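# Return the grip50 gripper to the empty stand slot

## Task

Carry the parallel gripper grip50 into the one free slot of the tool stand and seat it completely; a tool that is not fully seated counts as failure. Then release it and take the tool changer far away from it. While grip50 is locked on, it counts as part of the arm. Nothing may be pushed or dropped off the table.

## Robot and tools

Robot: one six-joint arm ending in a tool changer, a flat face that locks onto a tool's plate. There are two tools, grip50 (50 mm parallel gripper) and grip85 (85 mm gripper). Cameras: cam_high and cam_low (896x504) and cam_wrist (616x616 fisheye).

Frames. The scene frame has its origin on the table top under the arm's base, +z up, and +y to the left when facing +x. The face frame is centred on the changer face, with its z axis pointing away from the arm; both grippers close along its x axis. grip50's grip point sits at (0, -25, 180) mm in the face frame. grip85's is at (0, 0, 173) mm when closed and 13 mm closer to the face when open.

Row format. Every tool uses a row of 14 numbers: x, y, z, qw, qx, qy, qz, lock, grip50_position, grip50_force_limit, grip50_speed, grip85_position, grip85_force_limit, grip85_speed. The first seven are an absolute pose for the changer face centre in the scene frame: metres, then a unit quaternion with w first. The last seven are scaled to [-1, 1]. lock: positive means lock, negative means unlock, 0 keeps the previous command. Locking or unlocking takes about 1 s. The gripper numbers only act when tool_id names that tool and its readings show numbers.
- Position: +1 is fully open. The grip50 pads meet near -0.65 and the grip85 pads near -0.8. -1 closes until something blocks the fingers.
- Force limit: -1 gives about 20 N, +1 about 185 N (grip50) or 235 N (grip85).
- Speed: -1 is about 20 mm/s, +1 about 150 mm/s.
Always resend the orientation you want, not the drifted quaternion from the last report.

execute_actions(actions): a list of actions. Each action is a table of 1 to 15 rows, one row per 1/30 s step. A short table repeats its last row until 15 steps are done. Each target must lie within 0.6 m of the face position at the start of its action, measured along each face axis. If the first action breaks this check, or any action is malformed, the whole call is rejected and nothing moves. On every step the command is clipped to within 70 mm and 16 degrees of the measured face pose. Far targets therefore need several actions, and motion stops at the last clipped pose. An empty list just returns state and images.

move(target, speed, blocking): target is one 14-number row. The face follows a straight path to that absolute pose, taking 0.5 to 10 s, and turns the shorter way. It does not slow down for contacts. speed is in m/s, from 0.002 to 0.5 (default 0.25), and the turn rate is capped at twice that value in rad/s. blocking=false returns after 0.5 s while motion continues. Until the move is reported as ended, use wait or stop. The tool numbers in the row are sent at the start. The result adds a move: line with the ending (done, off_target, moving, held, fault), the distance to target and any limits: paced means clipped, held means a check blocked some steps. Contact at high speed, or a target set far beyond the contact point, produces hard hits.

wait(seconds): 0 to 10 s, holding the last command. It returns early if a running move ends. stop(): brakes a running move; it needs room to do so. zoom_image(camera, region): region is [x0, y0, x1, y1] in pixels of that camera's last image, at most 504x504. finished_scene(scene): ends the current scene, given its number. It is final.

Result lines. The state line gives end_effector_position, end_effector_quat_wxyz and the velocities in the scene frame; at long reach it can be slightly off. "Hand target" is the pose the controller is currently driving toward. "pose unreachable" means the clearance check changed or blocked the command. Other readings: tool_id (grip50, grip85 or none), plate_near, locked, unlocked, in_stand, unlock_refused, the gripper values (n/a while the tool starts up), object_status (0 moving, 1 blocked while opening, 2 blocked while closing, 3 reached or pads met), position_measured counts, and joint positions and torques.

Stand procedure. In a slot, the plate hangs in a fork held by 10 mm stops. The face's -y axis must point toward the fork's open side. Slots are 180 mm apart. The fork arms lie 40 to 70 mm either side of the slot middle along face x, end 45 mm toward the open side, and have their tops 18 mm below the face of a hung plate. To insert grip50, reverse the removal path:
- Approach at a height about 20 mm above seated level (10 to 30 mm).
- Starting at least 110 mm out on the open side, slide in along face +y.
- Lower until in_stand reads 1.
- Hold still, send lock -1 and wait for unlocked to read 1.
- Back out: drop slightly off the plate or retreat along -z, then go well clear.
Away from the stand, unlocking is refused (unlock_refused reads 1). The changer face is 63 mm wide. Its contact block extends 46 mm on face -y, starting 2 mm behind the face, and its lock motor extends 58 mm on +y, starting 13 mm behind it; keep both clear of the fork.

Cautions. Move slowly near the stand and stop pressing once contact is made. Keep joint torques below the load limits (waist and shoulder 52.8, elbow 44, forearm roll 23.7, wrist pitch and wrist roll 16.7 N m); exceeding one causes a fault that backs the joint off and freezes the arm for 10 s. Long holds under load heat the motors: a MOTOR HOT warning appears from 65 °C, and at 80 °C the brakes engage. The arm keeps holding its last command while you compose the next call. Never knock the stand or other objects off the table.

Each tool is called as a command line: name --argument value for each argument, lists and objects as JSON in quotes; but a table of rows of numbers goes row by row, as --pt "numbers of a row", without its own name.

## Session

execute_actions --actions '[]'

Scene clock: 0.00 s.
end_effector_position=(+0.4599, +0.3751, +0.1331) locked=0 unlocked=1 plate_near=0 in_stand=0 unlock_refused=0 tool_id=none grip50_position_measured=n/a grip50_object_status=n/a grip85_position_measured=n/a grip85_object_status=n/a end_effector_quat_wxyz=(+0.078, +0.317, +0.945, -0.035) end_effector_velocity=(-0.000, +0.000, +0.000) end_effector_angular_velocity=(-0.001, -0.000, +0.000)
Joint positions: [ 0.833 -1.291 -1.535 -0.91  -0.715  0.73 ]
Joint velocities: [ 0.     0.     0.     0.    -0.001  0.   ]
Joint torques (N m, as the arm reports them, + toward a larger angle): no reading
Motor temperatures (°C, as the motors report them): [20 19 25 25 25 25]
Hand target: +0.460, +0.375, +0.133; +0.078, +0.317, +0.945, -0.035

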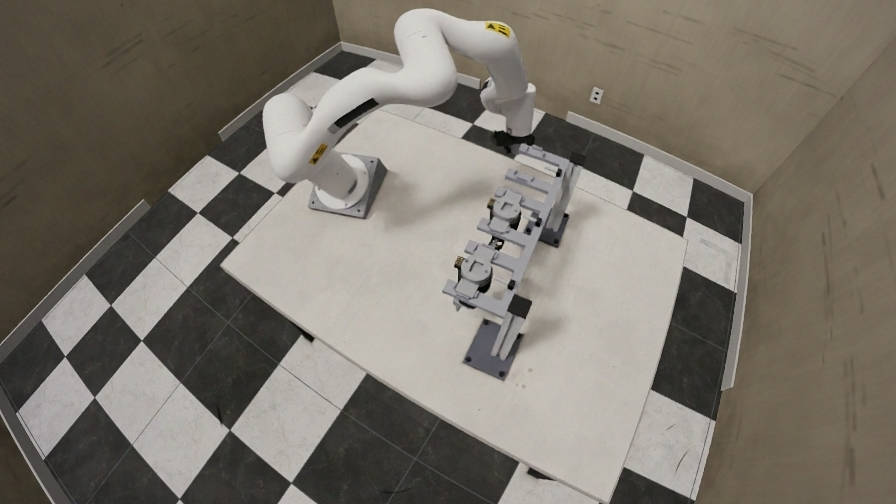

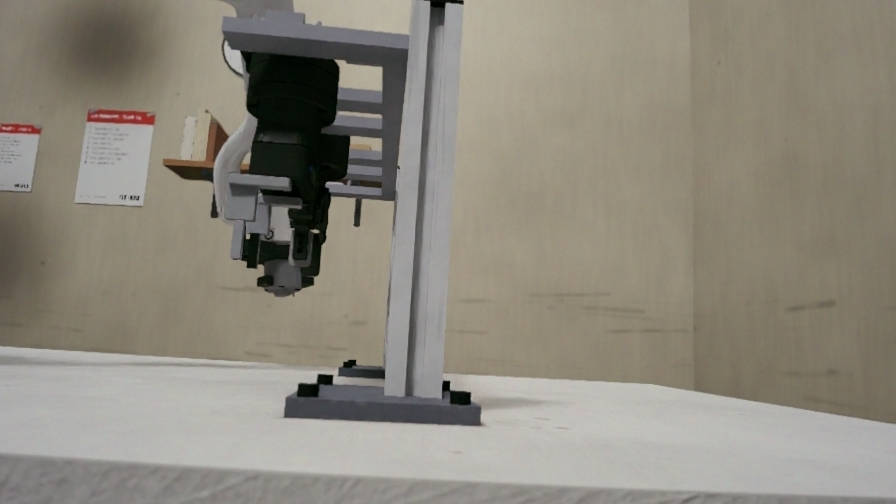

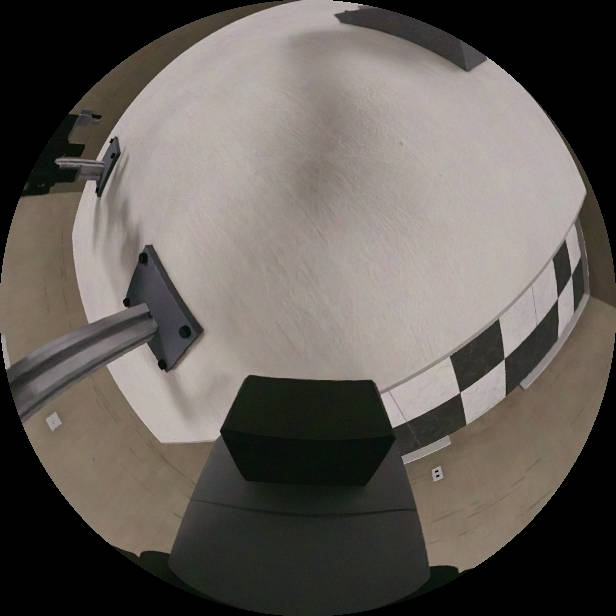

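zoom_image --camera "cam_high" --region '[420, 120, 620, 390]'

zoom_image --camera "cam_low" --region '[150, 0, 500, 320]'

Region (420, 120, 620, 390) of cam_high's 896x504 image, scaled by 1.867, with more detail than that image has; it fills the left 373 columns of this view, and the rest is white.

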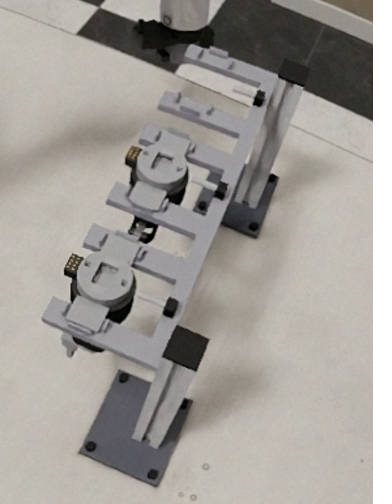

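Region (150, 0, 500, 320) of cam_low's 896x504 image, scaled by 1.440, with more detail than that image has; it fills the top 461 rows of this view, and the rest is white.

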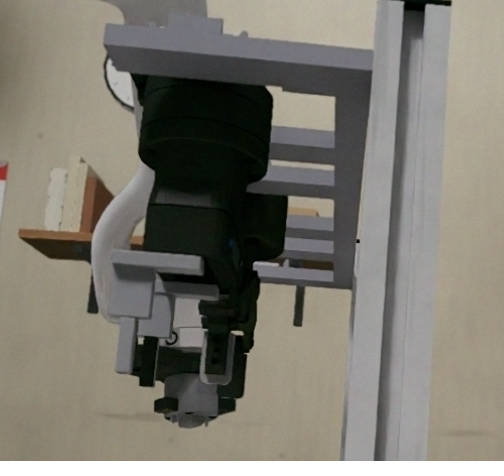

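move --target '[0.36, 0.38, 0.5, 0.078, 0.317, 0.945, -0.035, 0, 1, 0, 0, 1, 0, 0]' --speed 0.2

move --target '[0.5, 0.0, 0.5, 0, 0.7071, 0.7071, 0, 0, 1, 0, 0, 1, 0, 0]' --speed 0.25

Scene clock: 11.97 s.
end_effector_position=(+0.3591, +0.3791, +0.4997) locked=0 unlocked=1 plate_near=0 in_stand=0 unlock_refused=0 tool_id=none grip50_position_measured=n/a grip50_object_status=n/a grip85_position_measured=n/a grip85_object_status=n/a end_effector_quat_wxyz=(+0.078, +0.317, +0.945, -0.035) end_effector_velocity=(-0.001, +0.000, +0.003) end_effector_angular_velocity=(+0.001, -0.001, +0.002)
Joint positions: [ 1.149 -0.794 -1.504 -0.484 -1.164  0.503]
Joint velocities: [ 0.003  0.002 -0.004  0.001 -0.005 -0.002]
Joint torques (N m, as the arm reports them, + toward a larger angle): [ 10.85  26.13 -27.65  -1.12  -0.72   0.1 ]
Motor temperatures (°C, as the motors report them): [20 19 25 25 25 25]
Hand target: +0.359, +0.379, +0.500; +0.078, +0.317, +0.945, -0.035
Off the commanded pose: 0.001 m, 0 deg.
move: done

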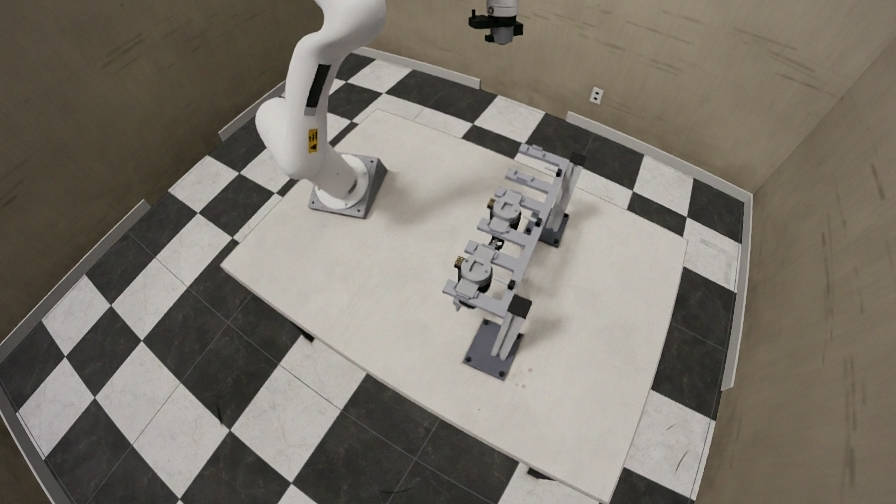

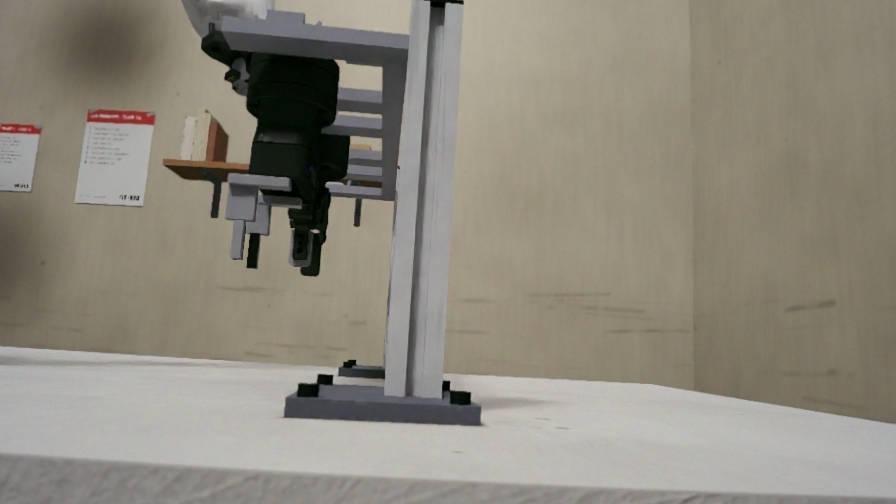

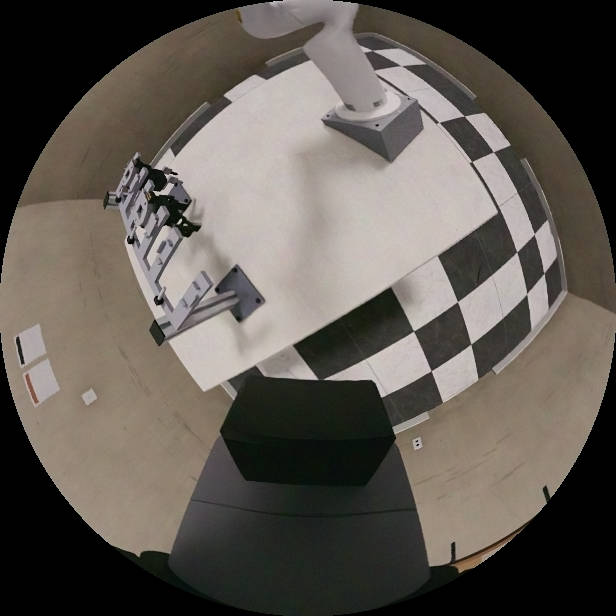

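Scene clock: 14.50 s.
end_effector_position=(+0.5008, -0.0001, +0.4997) locked=0 unlocked=1 plate_near=0 in_stand=0 unlock_refused=0 tool_id=none grip50_position_measured=n/a grip50_object_status=n/a grip85_position_measured=n/a grip85_object_status=n/a end_effector_quat_wxyz=(+0.002, +0.707, +0.707, -0.000) end_effector_velocity=(+0.002, -0.003, +0.000) end_effector_angular_velocity=(+0.002, -0.000, -0.006)
Joint positions: [ 0.539 -0.176 -1.065 -0.497 -1.057  0.823]
Joint velocities: [-0.006  0.002 -0.002  0.001  0.    -0.001]
Joint torques (N m, as the arm reports them, + toward a larger angle): [ 10.38  16.85 -27.06  -0.63  -0.57   0.1 ]
Motor temperatures (°C, as the motors report them): [20 19 25 25 25 25]
Hand target: +0.501, -0.000, +0.500; +0.002, +0.707, +0.707, -0.000
Off the commanded pose: 0.001 m, 0 deg.
move: done

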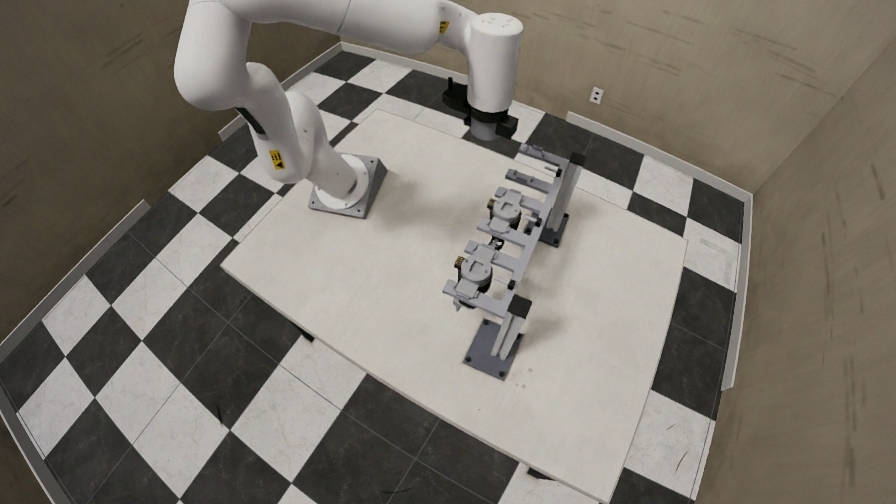

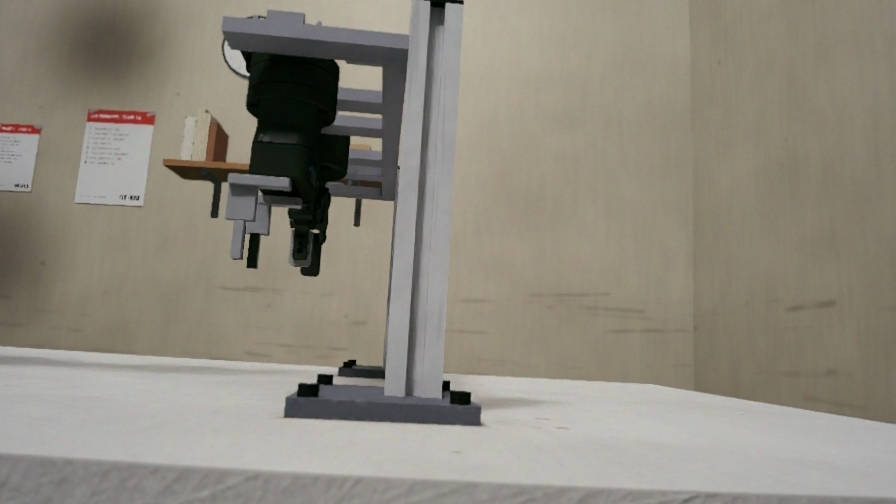

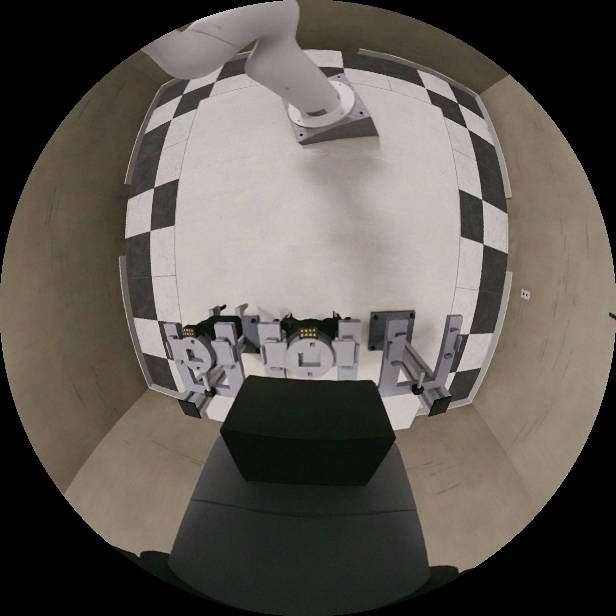

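move --target '[0.565, -0.177, 0.45, 0, 0.7071, 0.7071, 0, 0, 1, 0, 0, 1, 0, 0]' --speed 0.2

zoom_image --camera "cam_wrist" --region '[206, 226, 406, 386]'

Scene clock: 23.97 s.
end_effector_position=(+0.5652, -0.1770, +0.4501) locked=0 unlocked=1 plate_near=0 in_stand=0 unlock_refused=0 tool_id=none grip50_position_measured=n/a grip50_object_status=n/a grip85_position_measured=n/a grip85_object_status=n/a end_effector_quat_wxyz=(+0.001, +0.707, +0.707, -0.001) end_effector_velocity=(+0.001, -0.002, -0.000) end_effector_angular_velocity=(+0.001, +0.000, +0.000)
Joint positions: [ 0.148 -0.152 -1.118 -0.537 -0.97   0.458]
Joint velocities: [-0.005 -0.002 -0.004  0.001  0.001 -0.007]
Joint torques (N m, as the arm reports them, + toward a larger angle): [ 11.08  19.62 -26.16  -0.93  -0.59   0.07]
Motor temperatures (°C, as the motors report them): [21 19 25 25 25 25]
Hand target: +0.565, -0.177, +0.450; +0.001, +0.707, +0.707, -0.001
Off the commanded pose: 0.000 m, 0 deg.
move: done

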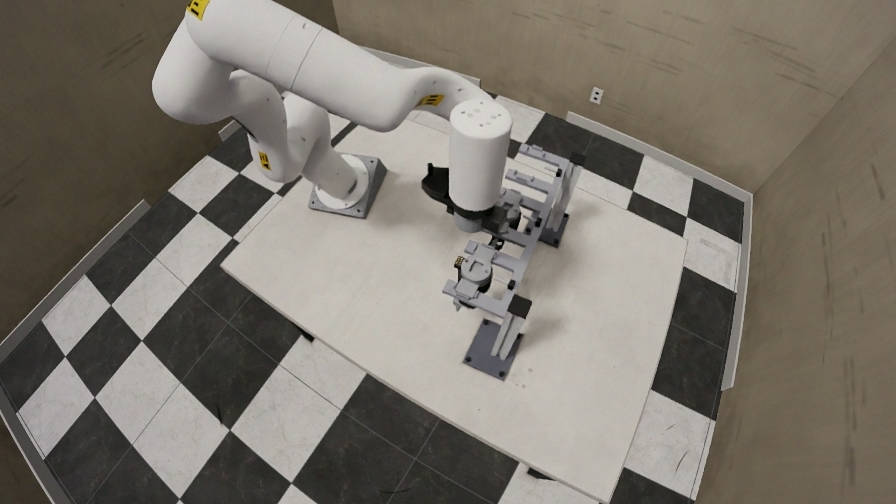

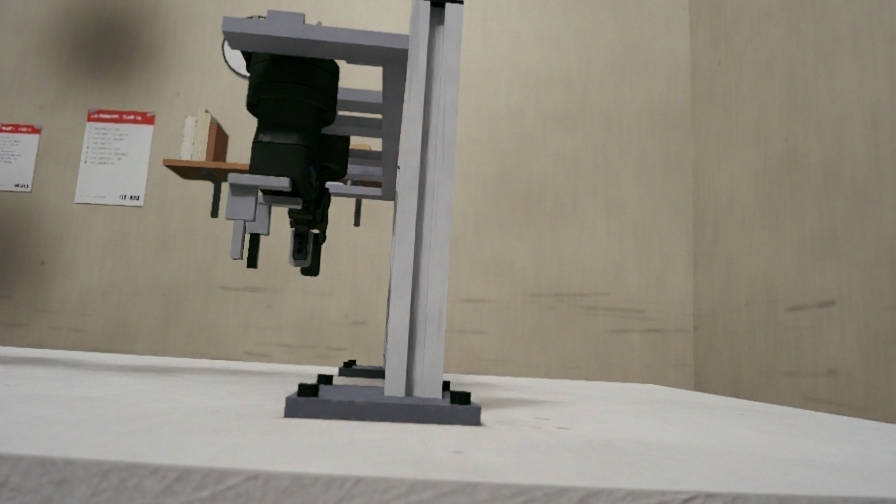

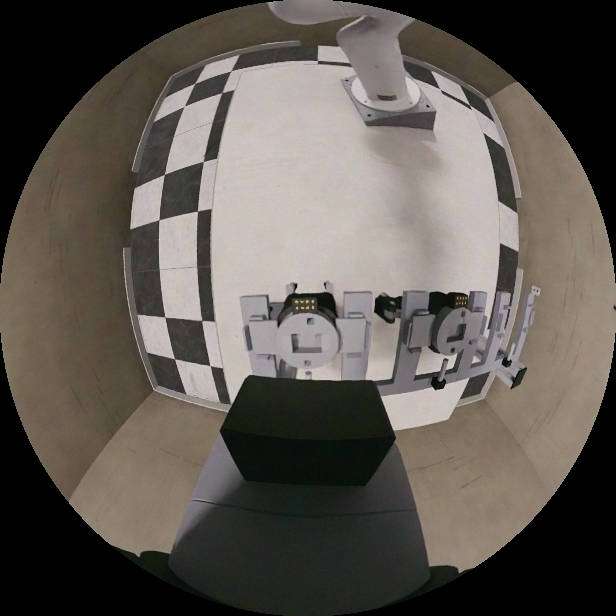

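Region (206, 226, 406, 386) of cam_wrist's 616x616 image, scaled by 2.520, with more detail than that image has; it fills the top 403 rows of this view, and the rest is white.

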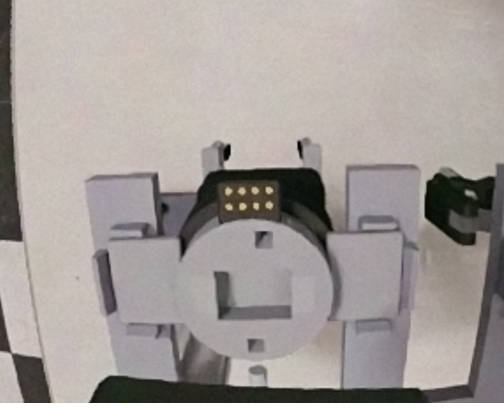

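move --target '[0.63, -0.177, 0.41, 0, 0.6915, 0.7224, 0, 0, 1, 0, 0, 1, 0, 0]' --speed 0.15

zoom_image --camera "cam_wrist" --region '[156, 166, 456, 396]'

Scene clock: 40.50 s.
end_effector_position=(+0.6299, -0.1769, +0.4103) locked=0 unlocked=1 plate_near=0 in_stand=0 unlock_refused=0 tool_id=none grip50_position_measured=n/a grip50_object_status=n/a grip85_position_measured=n/a grip85_object_status=n/a end_effector_quat_wxyz=(+0.000, +0.692, +0.722, -0.000) end_effector_velocity=(+0.002, -0.001, -0.001) end_effector_angular_velocity=(+0.000, +0.001, +0.001)
Joint positions: [ 0.104 -0.337 -1.278 -0.547 -0.93   0.39 ]
Joint velocities: [-0.003 -0.005 -0.006  0.001 -0.    -0.004]
Joint torques (N m, as the arm reports them, + toward a larger angle): [ 12.73  23.83 -25.59  -0.88  -0.57   0.11]
Motor temperatures (°C, as the motors report them): [21 19 26 25 25 25]
Hand target: +0.630, -0.177, +0.410; +0.000, +0.691, +0.722, -0.000
Off the commanded pose: 0.000 m, 0 deg.
move: done

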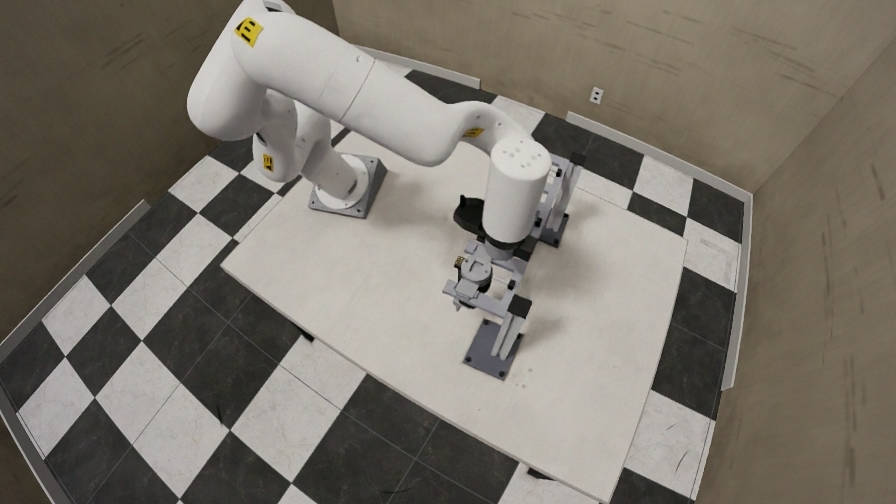

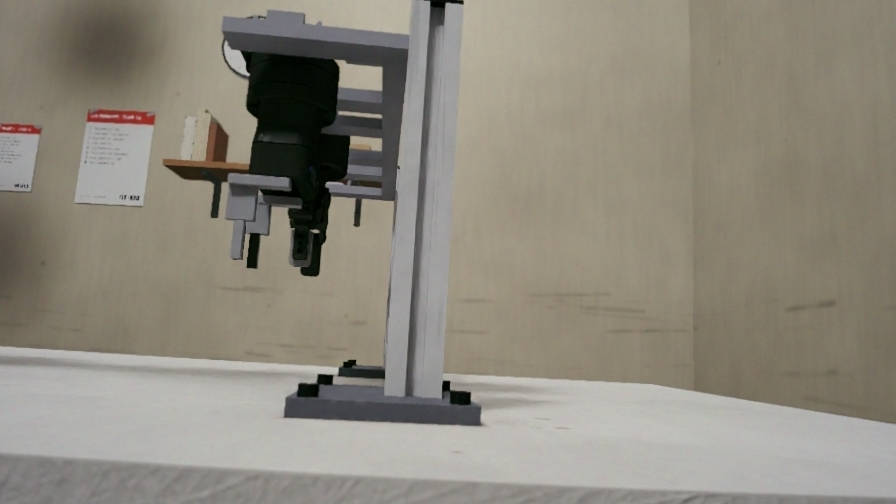

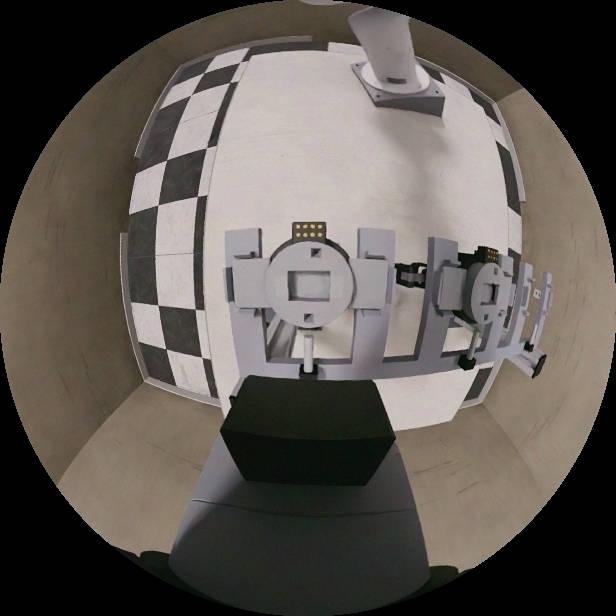

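Region (156, 166, 456, 396) of cam_wrist's 616x616 image, scaled by 1.680, with more detail than that image has; it fills the top 386 rows of this view, and the rest is white.

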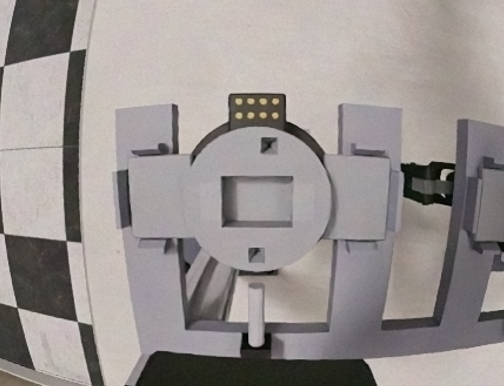

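move --target '[0.582, -0.178, 0.335, 0, 0.6915, 0.7224, 0, 0, 1, 0, 0, 1, 0, 0]' --speed 0.1

zoom_image --camera "cam_wrist" --region '[106, 220, 506, 520]'

zoom_image --camera "cam_high" --region '[410, 180, 560, 330]'

Scene clock: 53.37 s.
end_effector_position=(+0.5825, -0.1780, +0.3351) locked=0 unlocked=1 plate_near=0 in_stand=0 unlock_refused=0 tool_id=none grip50_position_measured=n/a grip50_object_status=n/a grip85_position_measured=n/a grip85_object_status=n/a end_effector_quat_wxyz=(-0.000, +0.691, +0.722, +0.000) end_effector_velocity=(-0.001, -0.001, -0.001) end_effector_angular_velocity=(-0.001, -0.002, -0.001)
Joint positions: [ 0.049 -0.312 -1.07  -0.644 -0.755  0.481]
Joint velocities: [-0.001  0.002  0.005 -0.005  0.004  0.005]
Joint torques (N m, as the arm reports them, + toward a larger angle): [ 12.02  22.11 -24.01  -1.06  -0.54   0.01]
Motor temperatures (°C, as the motors report them): [21 19 26 25 25 25]
Hand target: +0.582, -0.178, +0.335; -0.000, +0.691, +0.722, +0.000
Off the commanded pose: 0.000 m, 0 deg.
move: done

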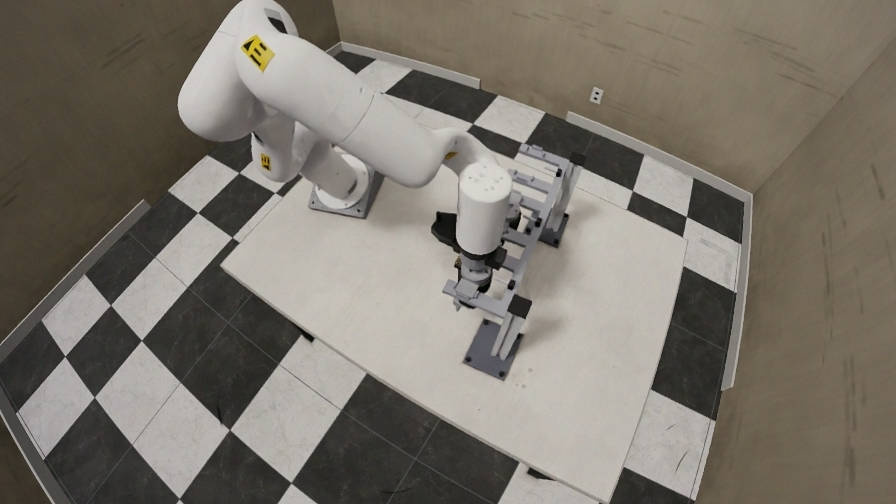

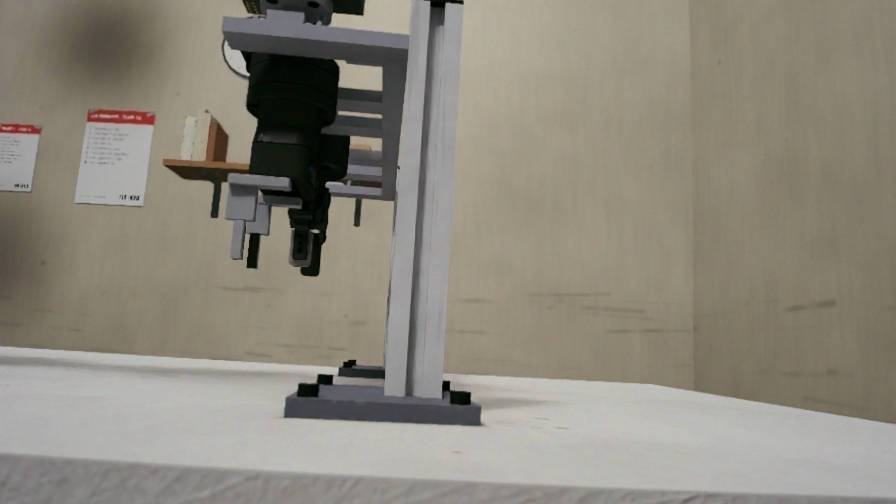

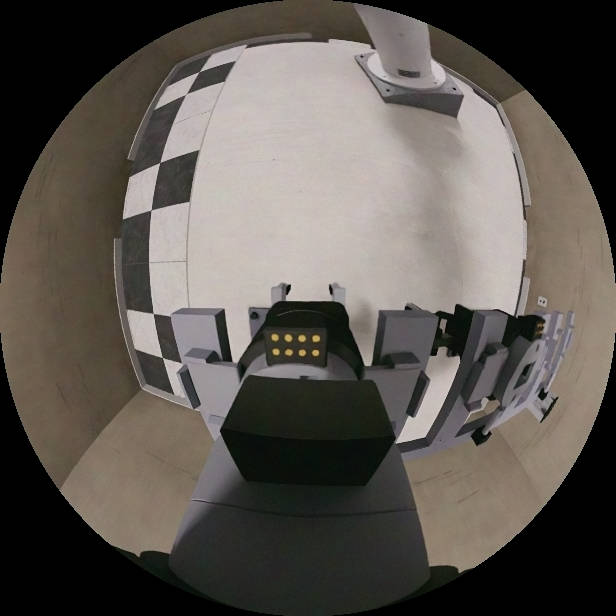

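Region (106, 220, 506, 520) of cam_wrist's 616x616 image, scaled by 1.260, with more detail than that image has; it fills the top 378 rows of this view, and the rest is white.

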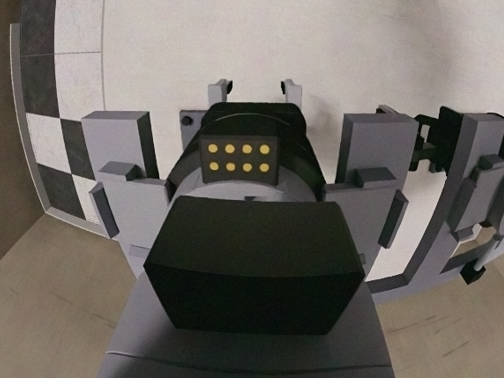

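Region (410, 180, 560, 330) of cam_high's 896x504 image, scaled by 3.360, with more detail than that image has.

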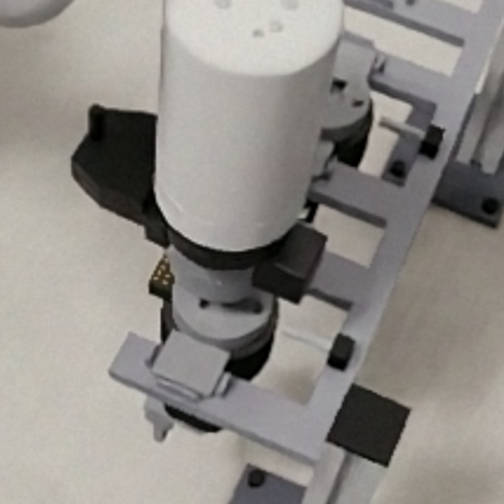

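move --target '[0.582, -0.184, 0.318, 0, 0.6915, 0.7224, 0, 0, 1, 0, 0, 1, 0, 0]' --speed 0.03

zoom_image --camera "cam_wrist" --region '[106, 260, 506, 460]'

zoom_image --camera "cam_wrist" --region '[230, 300, 390, 400]'

Scene clock: 65.77 s.
end_effector_position=(+0.5821, -0.1839, +0.3182) locked=0 unlocked=1 plate_near=0 in_stand=0 unlock_refused=0 tool_id=none grip50_position_measured=n/a grip50_object_status=n/a grip85_position_measured=n/a grip85_object_status=n/a end_effector_quat_wxyz=(+0.000, +0.691, +0.722, -0.000) end_effector_velocity=(+0.000, -0.000, -0.003) end_effector_angular_velocity=(-0.000, +0.000, +0.001)
Joint positions: [ 0.025 -0.33  -1.061 -0.666 -0.724  0.487]
Joint velocities: [-0.003 -0.004  0.001 -0.003  0.004  0.001]
Joint torques (N m, as the arm reports them, + toward a larger angle): [ 11.63  23.33 -23.18  -1.1   -0.52   0.18]
Motor temperatures (°C, as the motors report them): [21 19 26 25 25 25]
Hand target: +0.582, -0.184, +0.318; +0.000, +0.691, +0.722, -0.000
Off the commanded pose: 0.000 m, 0 deg.
move: done

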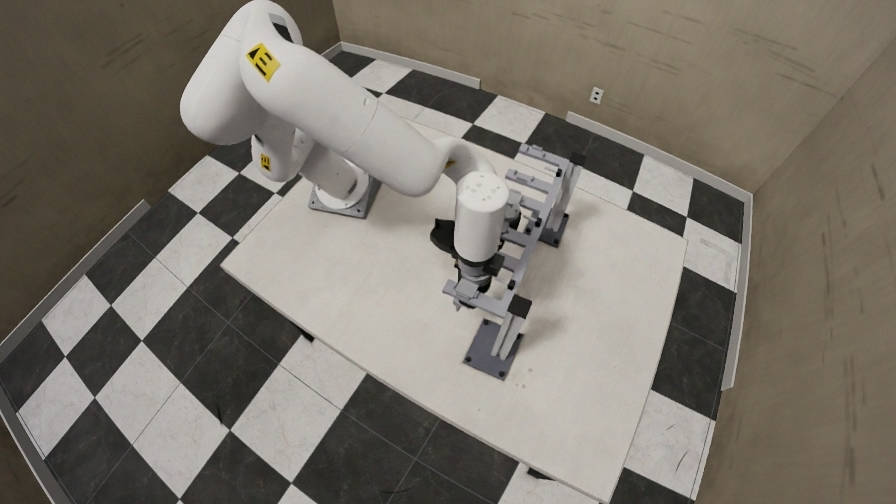

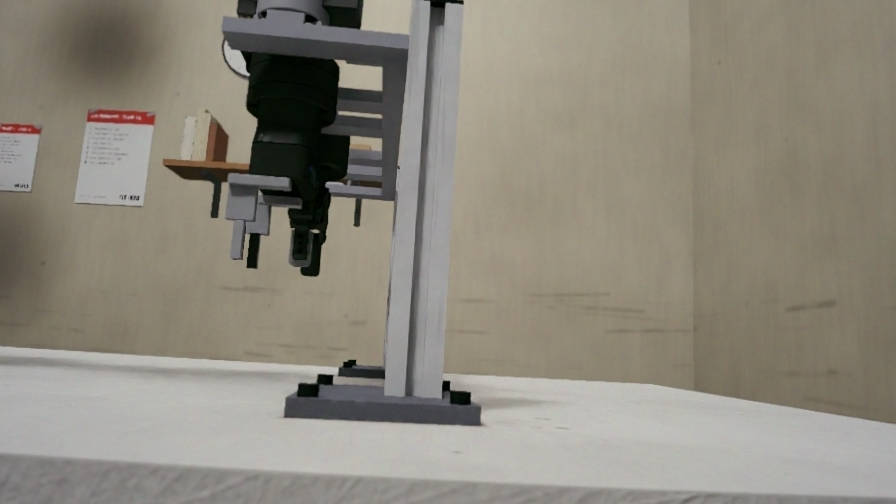

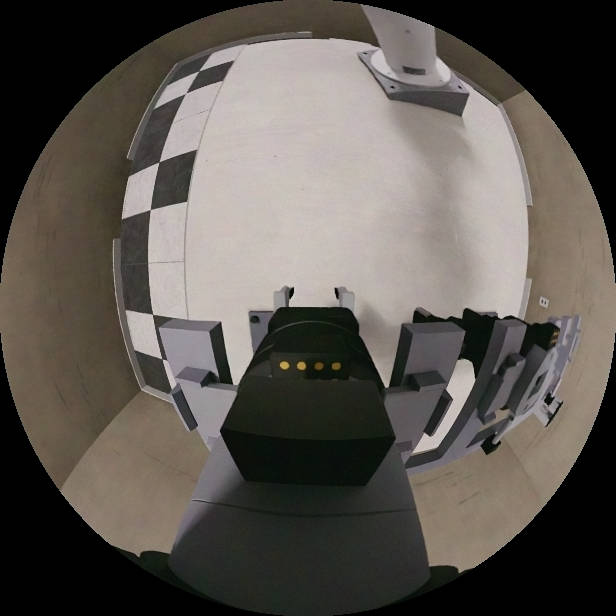

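Region (106, 260, 506, 460) of cam_wrist's 616x616 image, scaled by 1.260, with more detail than that image has.

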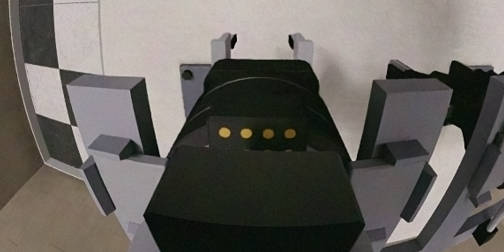

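Region (230, 300, 390, 400) of cam_wrist's 616x616 image, scaled by 3.150, with more detail than that image has; it fills the top 315 rows of this view, and the rest is white.

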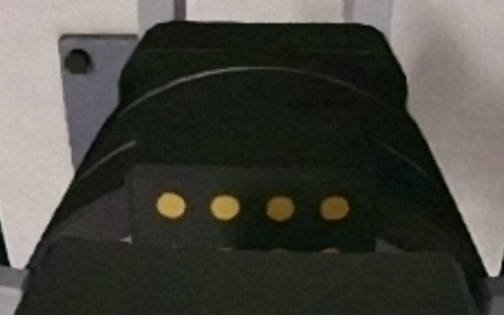

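zoom_image --camera "cam_low" --region '[210, 0, 390, 140]'

zoom_image --camera "cam_high" --region '[430, 230, 520, 320]'

Region (210, 0, 390, 140) of cam_low's 896x504 image, scaled by 2.800, with more detail than that image has.

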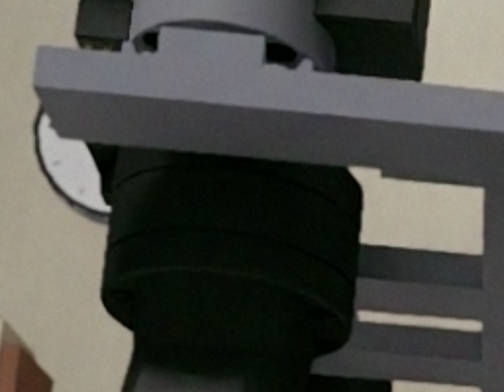

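Region (430, 230, 520, 320) of cam_high's 896x504 image, scaled by 5.600, with more detail than that image has.

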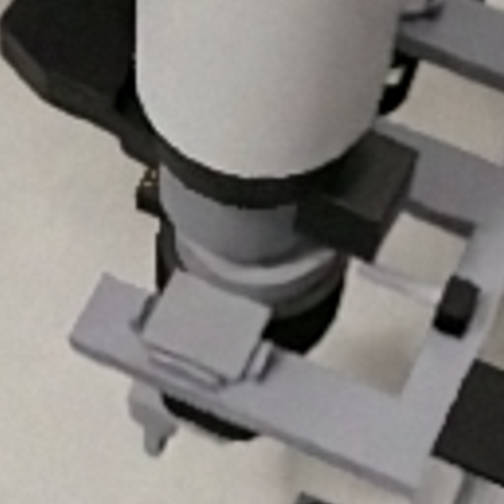

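move --target '[0.588, -0.1835, 0.308, 0, 0.6820, 0.7314, 0, 0, 1, 0, 0, 1, 0, 0]' --speed 0.02

zoom_image --camera "cam_wrist" --region '[106, 260, 506, 460]'

zoom_image --camera "cam_wrist" --region '[230, 300, 390, 400]'

Scene clock: 84.20 s.
end_effector_position=(+0.5876, -0.1835, +0.3079) locked=0 unlocked=1 plate_near=0 in_stand=0 unlock_refused=0 tool_id=none grip50_position_measured=n/a grip50_object_status=n/a grip85_position_measured=n/a grip85_object_status=n/a end_effector_quat_wxyz=(-0.000, +0.682, +0.731, -0.000) end_effector_velocity=(+0.002, +0.000, +0.000) end_effector_angular_velocity=(+0.001, -0.005, +0.004)
Joint positions: [ 0.018 -0.357 -1.075 -0.676 -0.711  0.468]
Joint velocities: [ 0.    -0.003 -0.005 -0.002  0.003 -0.003]
Joint torques (N m, as the arm reports them, + toward a larger angle): [ 11.85  23.71 -23.15  -0.73  -0.59   0.11]
Motor temperatures (°C, as the motors report them): [21 19 26 25 25 25]
Hand target: +0.588, -0.183, +0.308; -0.000, +0.682, +0.731, -0.000
Off the commanded pose: 0.000 m, 0 deg.
move: done

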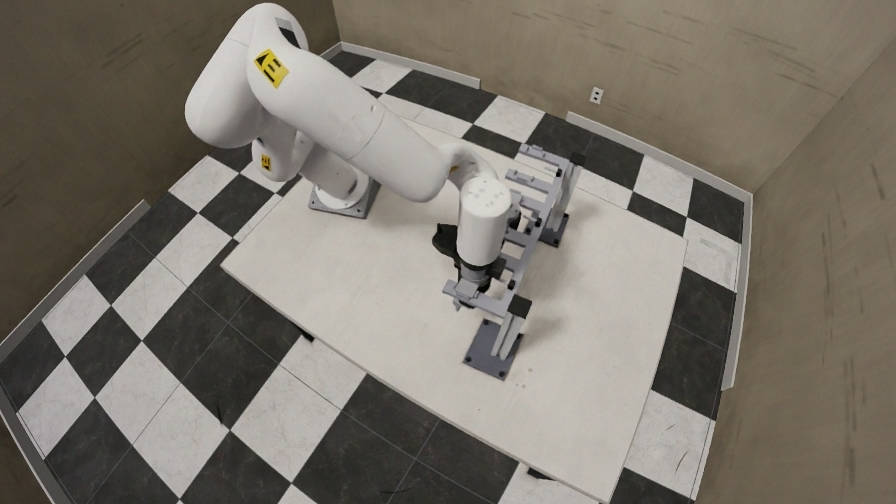

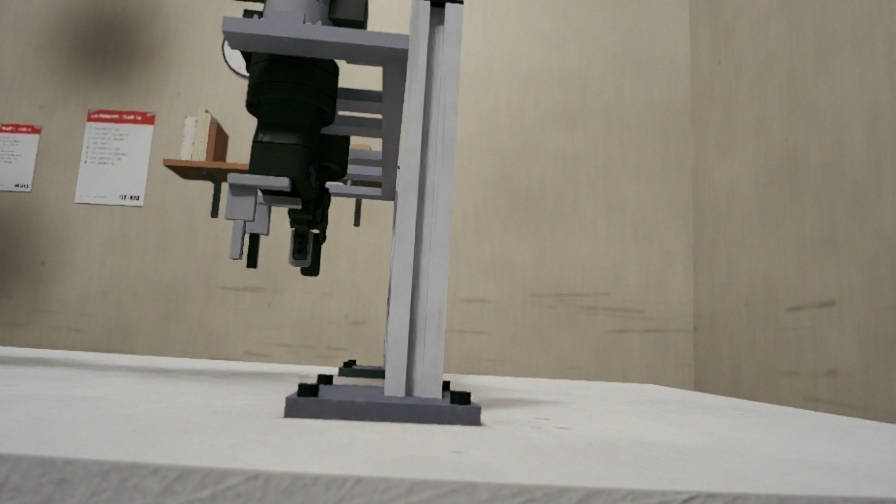

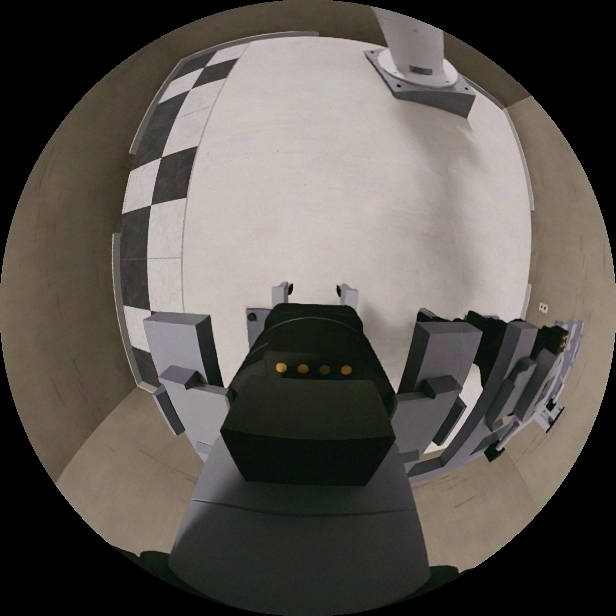

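Region (106, 260, 506, 460) of cam_wrist's 616x616 image, scaled by 1.260, with more detail than that image has.

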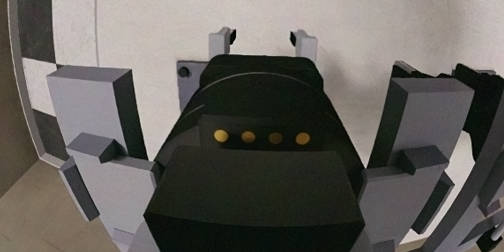

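Region (230, 300, 390, 400) of cam_wrist's 616x616 image, scaled by 3.150, with more detail than that image has; it fills the top 315 rows of this view, and the rest is white.

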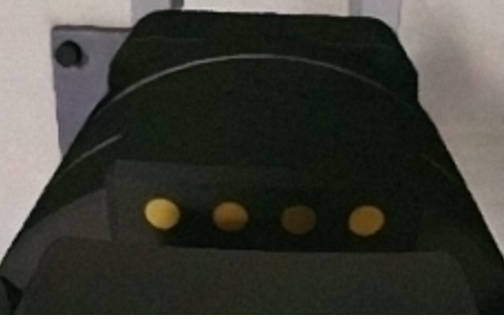

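move --target '[0.5888, -0.183, 0.303, 0, 0.6820, 0.7314, 0, 0, 1, 0, 0, 1, 0, 0]' --speed 0.01

zoom_image --camera "cam_wrist" --region '[230, 300, 390, 400]'

Scene clock: 89.23 s.
end_effector_position=(+0.5888, -0.1830, +0.3033) locked=0 unlocked=1 plate_near=1 in_stand=1 unlock_refused=0 tool_id=none grip50_position_measured=n/a grip50_object_status=n/a grip85_position_measured=n/a grip85_object_status=n/a end_effector_quat_wxyz=(-0.000, +0.682, +0.731, +0.000) end_effector_velocity=(+0.001, +0.000, -0.003) end_effector_angular_velocity=(-0.001, +0.001, -0.001)
Joint positions: [ 0.016 -0.365 -1.076 -0.683 -0.703  0.473]
Joint velocities: [-0.002 -0.006 -0.001 -0.004  0.003  0.005]
Joint torques (N m, as the arm reports them, + toward a larger angle): [ 11.04  23.13 -23.34  -1.2   -0.75   0.11]
Motor temperatures (°C, as the motors report them): [21 19 26 25 25 25]
Hand target: +0.589, -0.183, +0.303; -0.000, +0.682, +0.731, +0.000
Off the commanded pose: 0.000 m, 0 deg.
move: done

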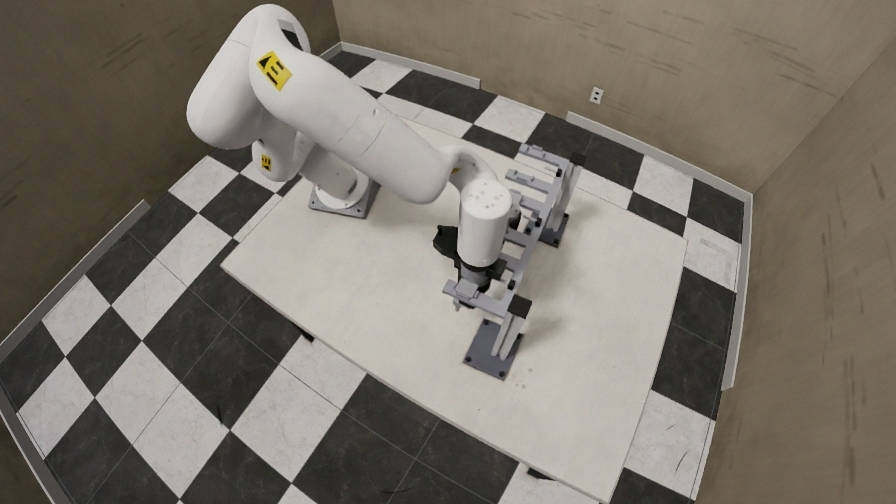

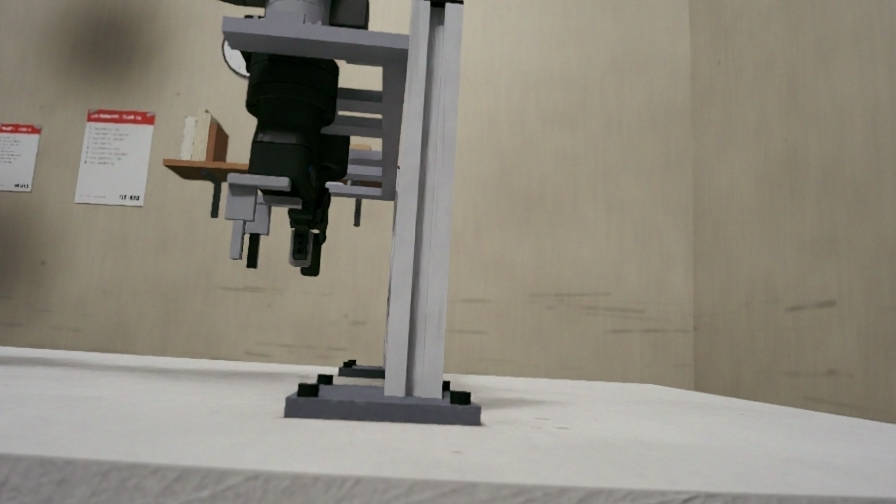

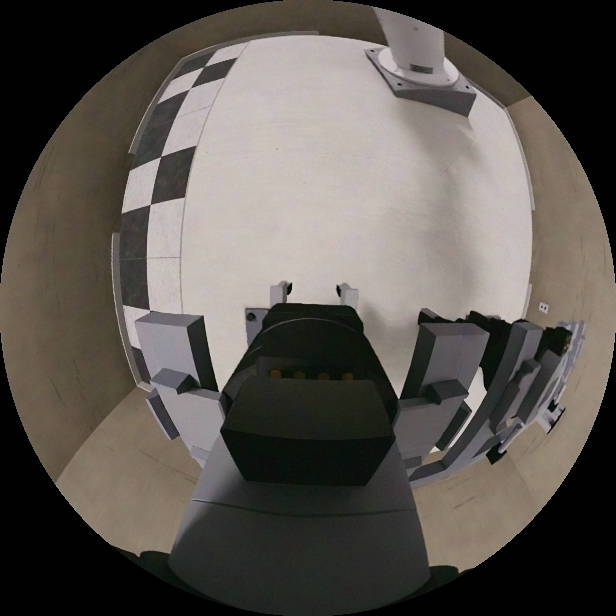

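Region (230, 300, 390, 400) of cam_wrist's 616x616 image, scaled by 3.150, with more detail than that image has; it fills the top 315 rows of this view, and the rest is white.

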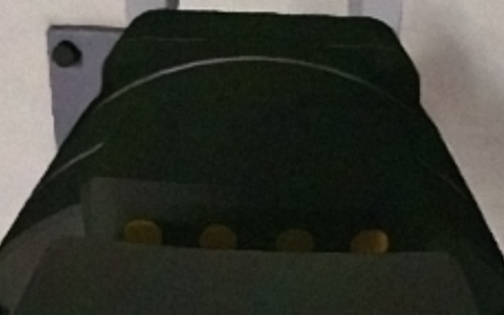

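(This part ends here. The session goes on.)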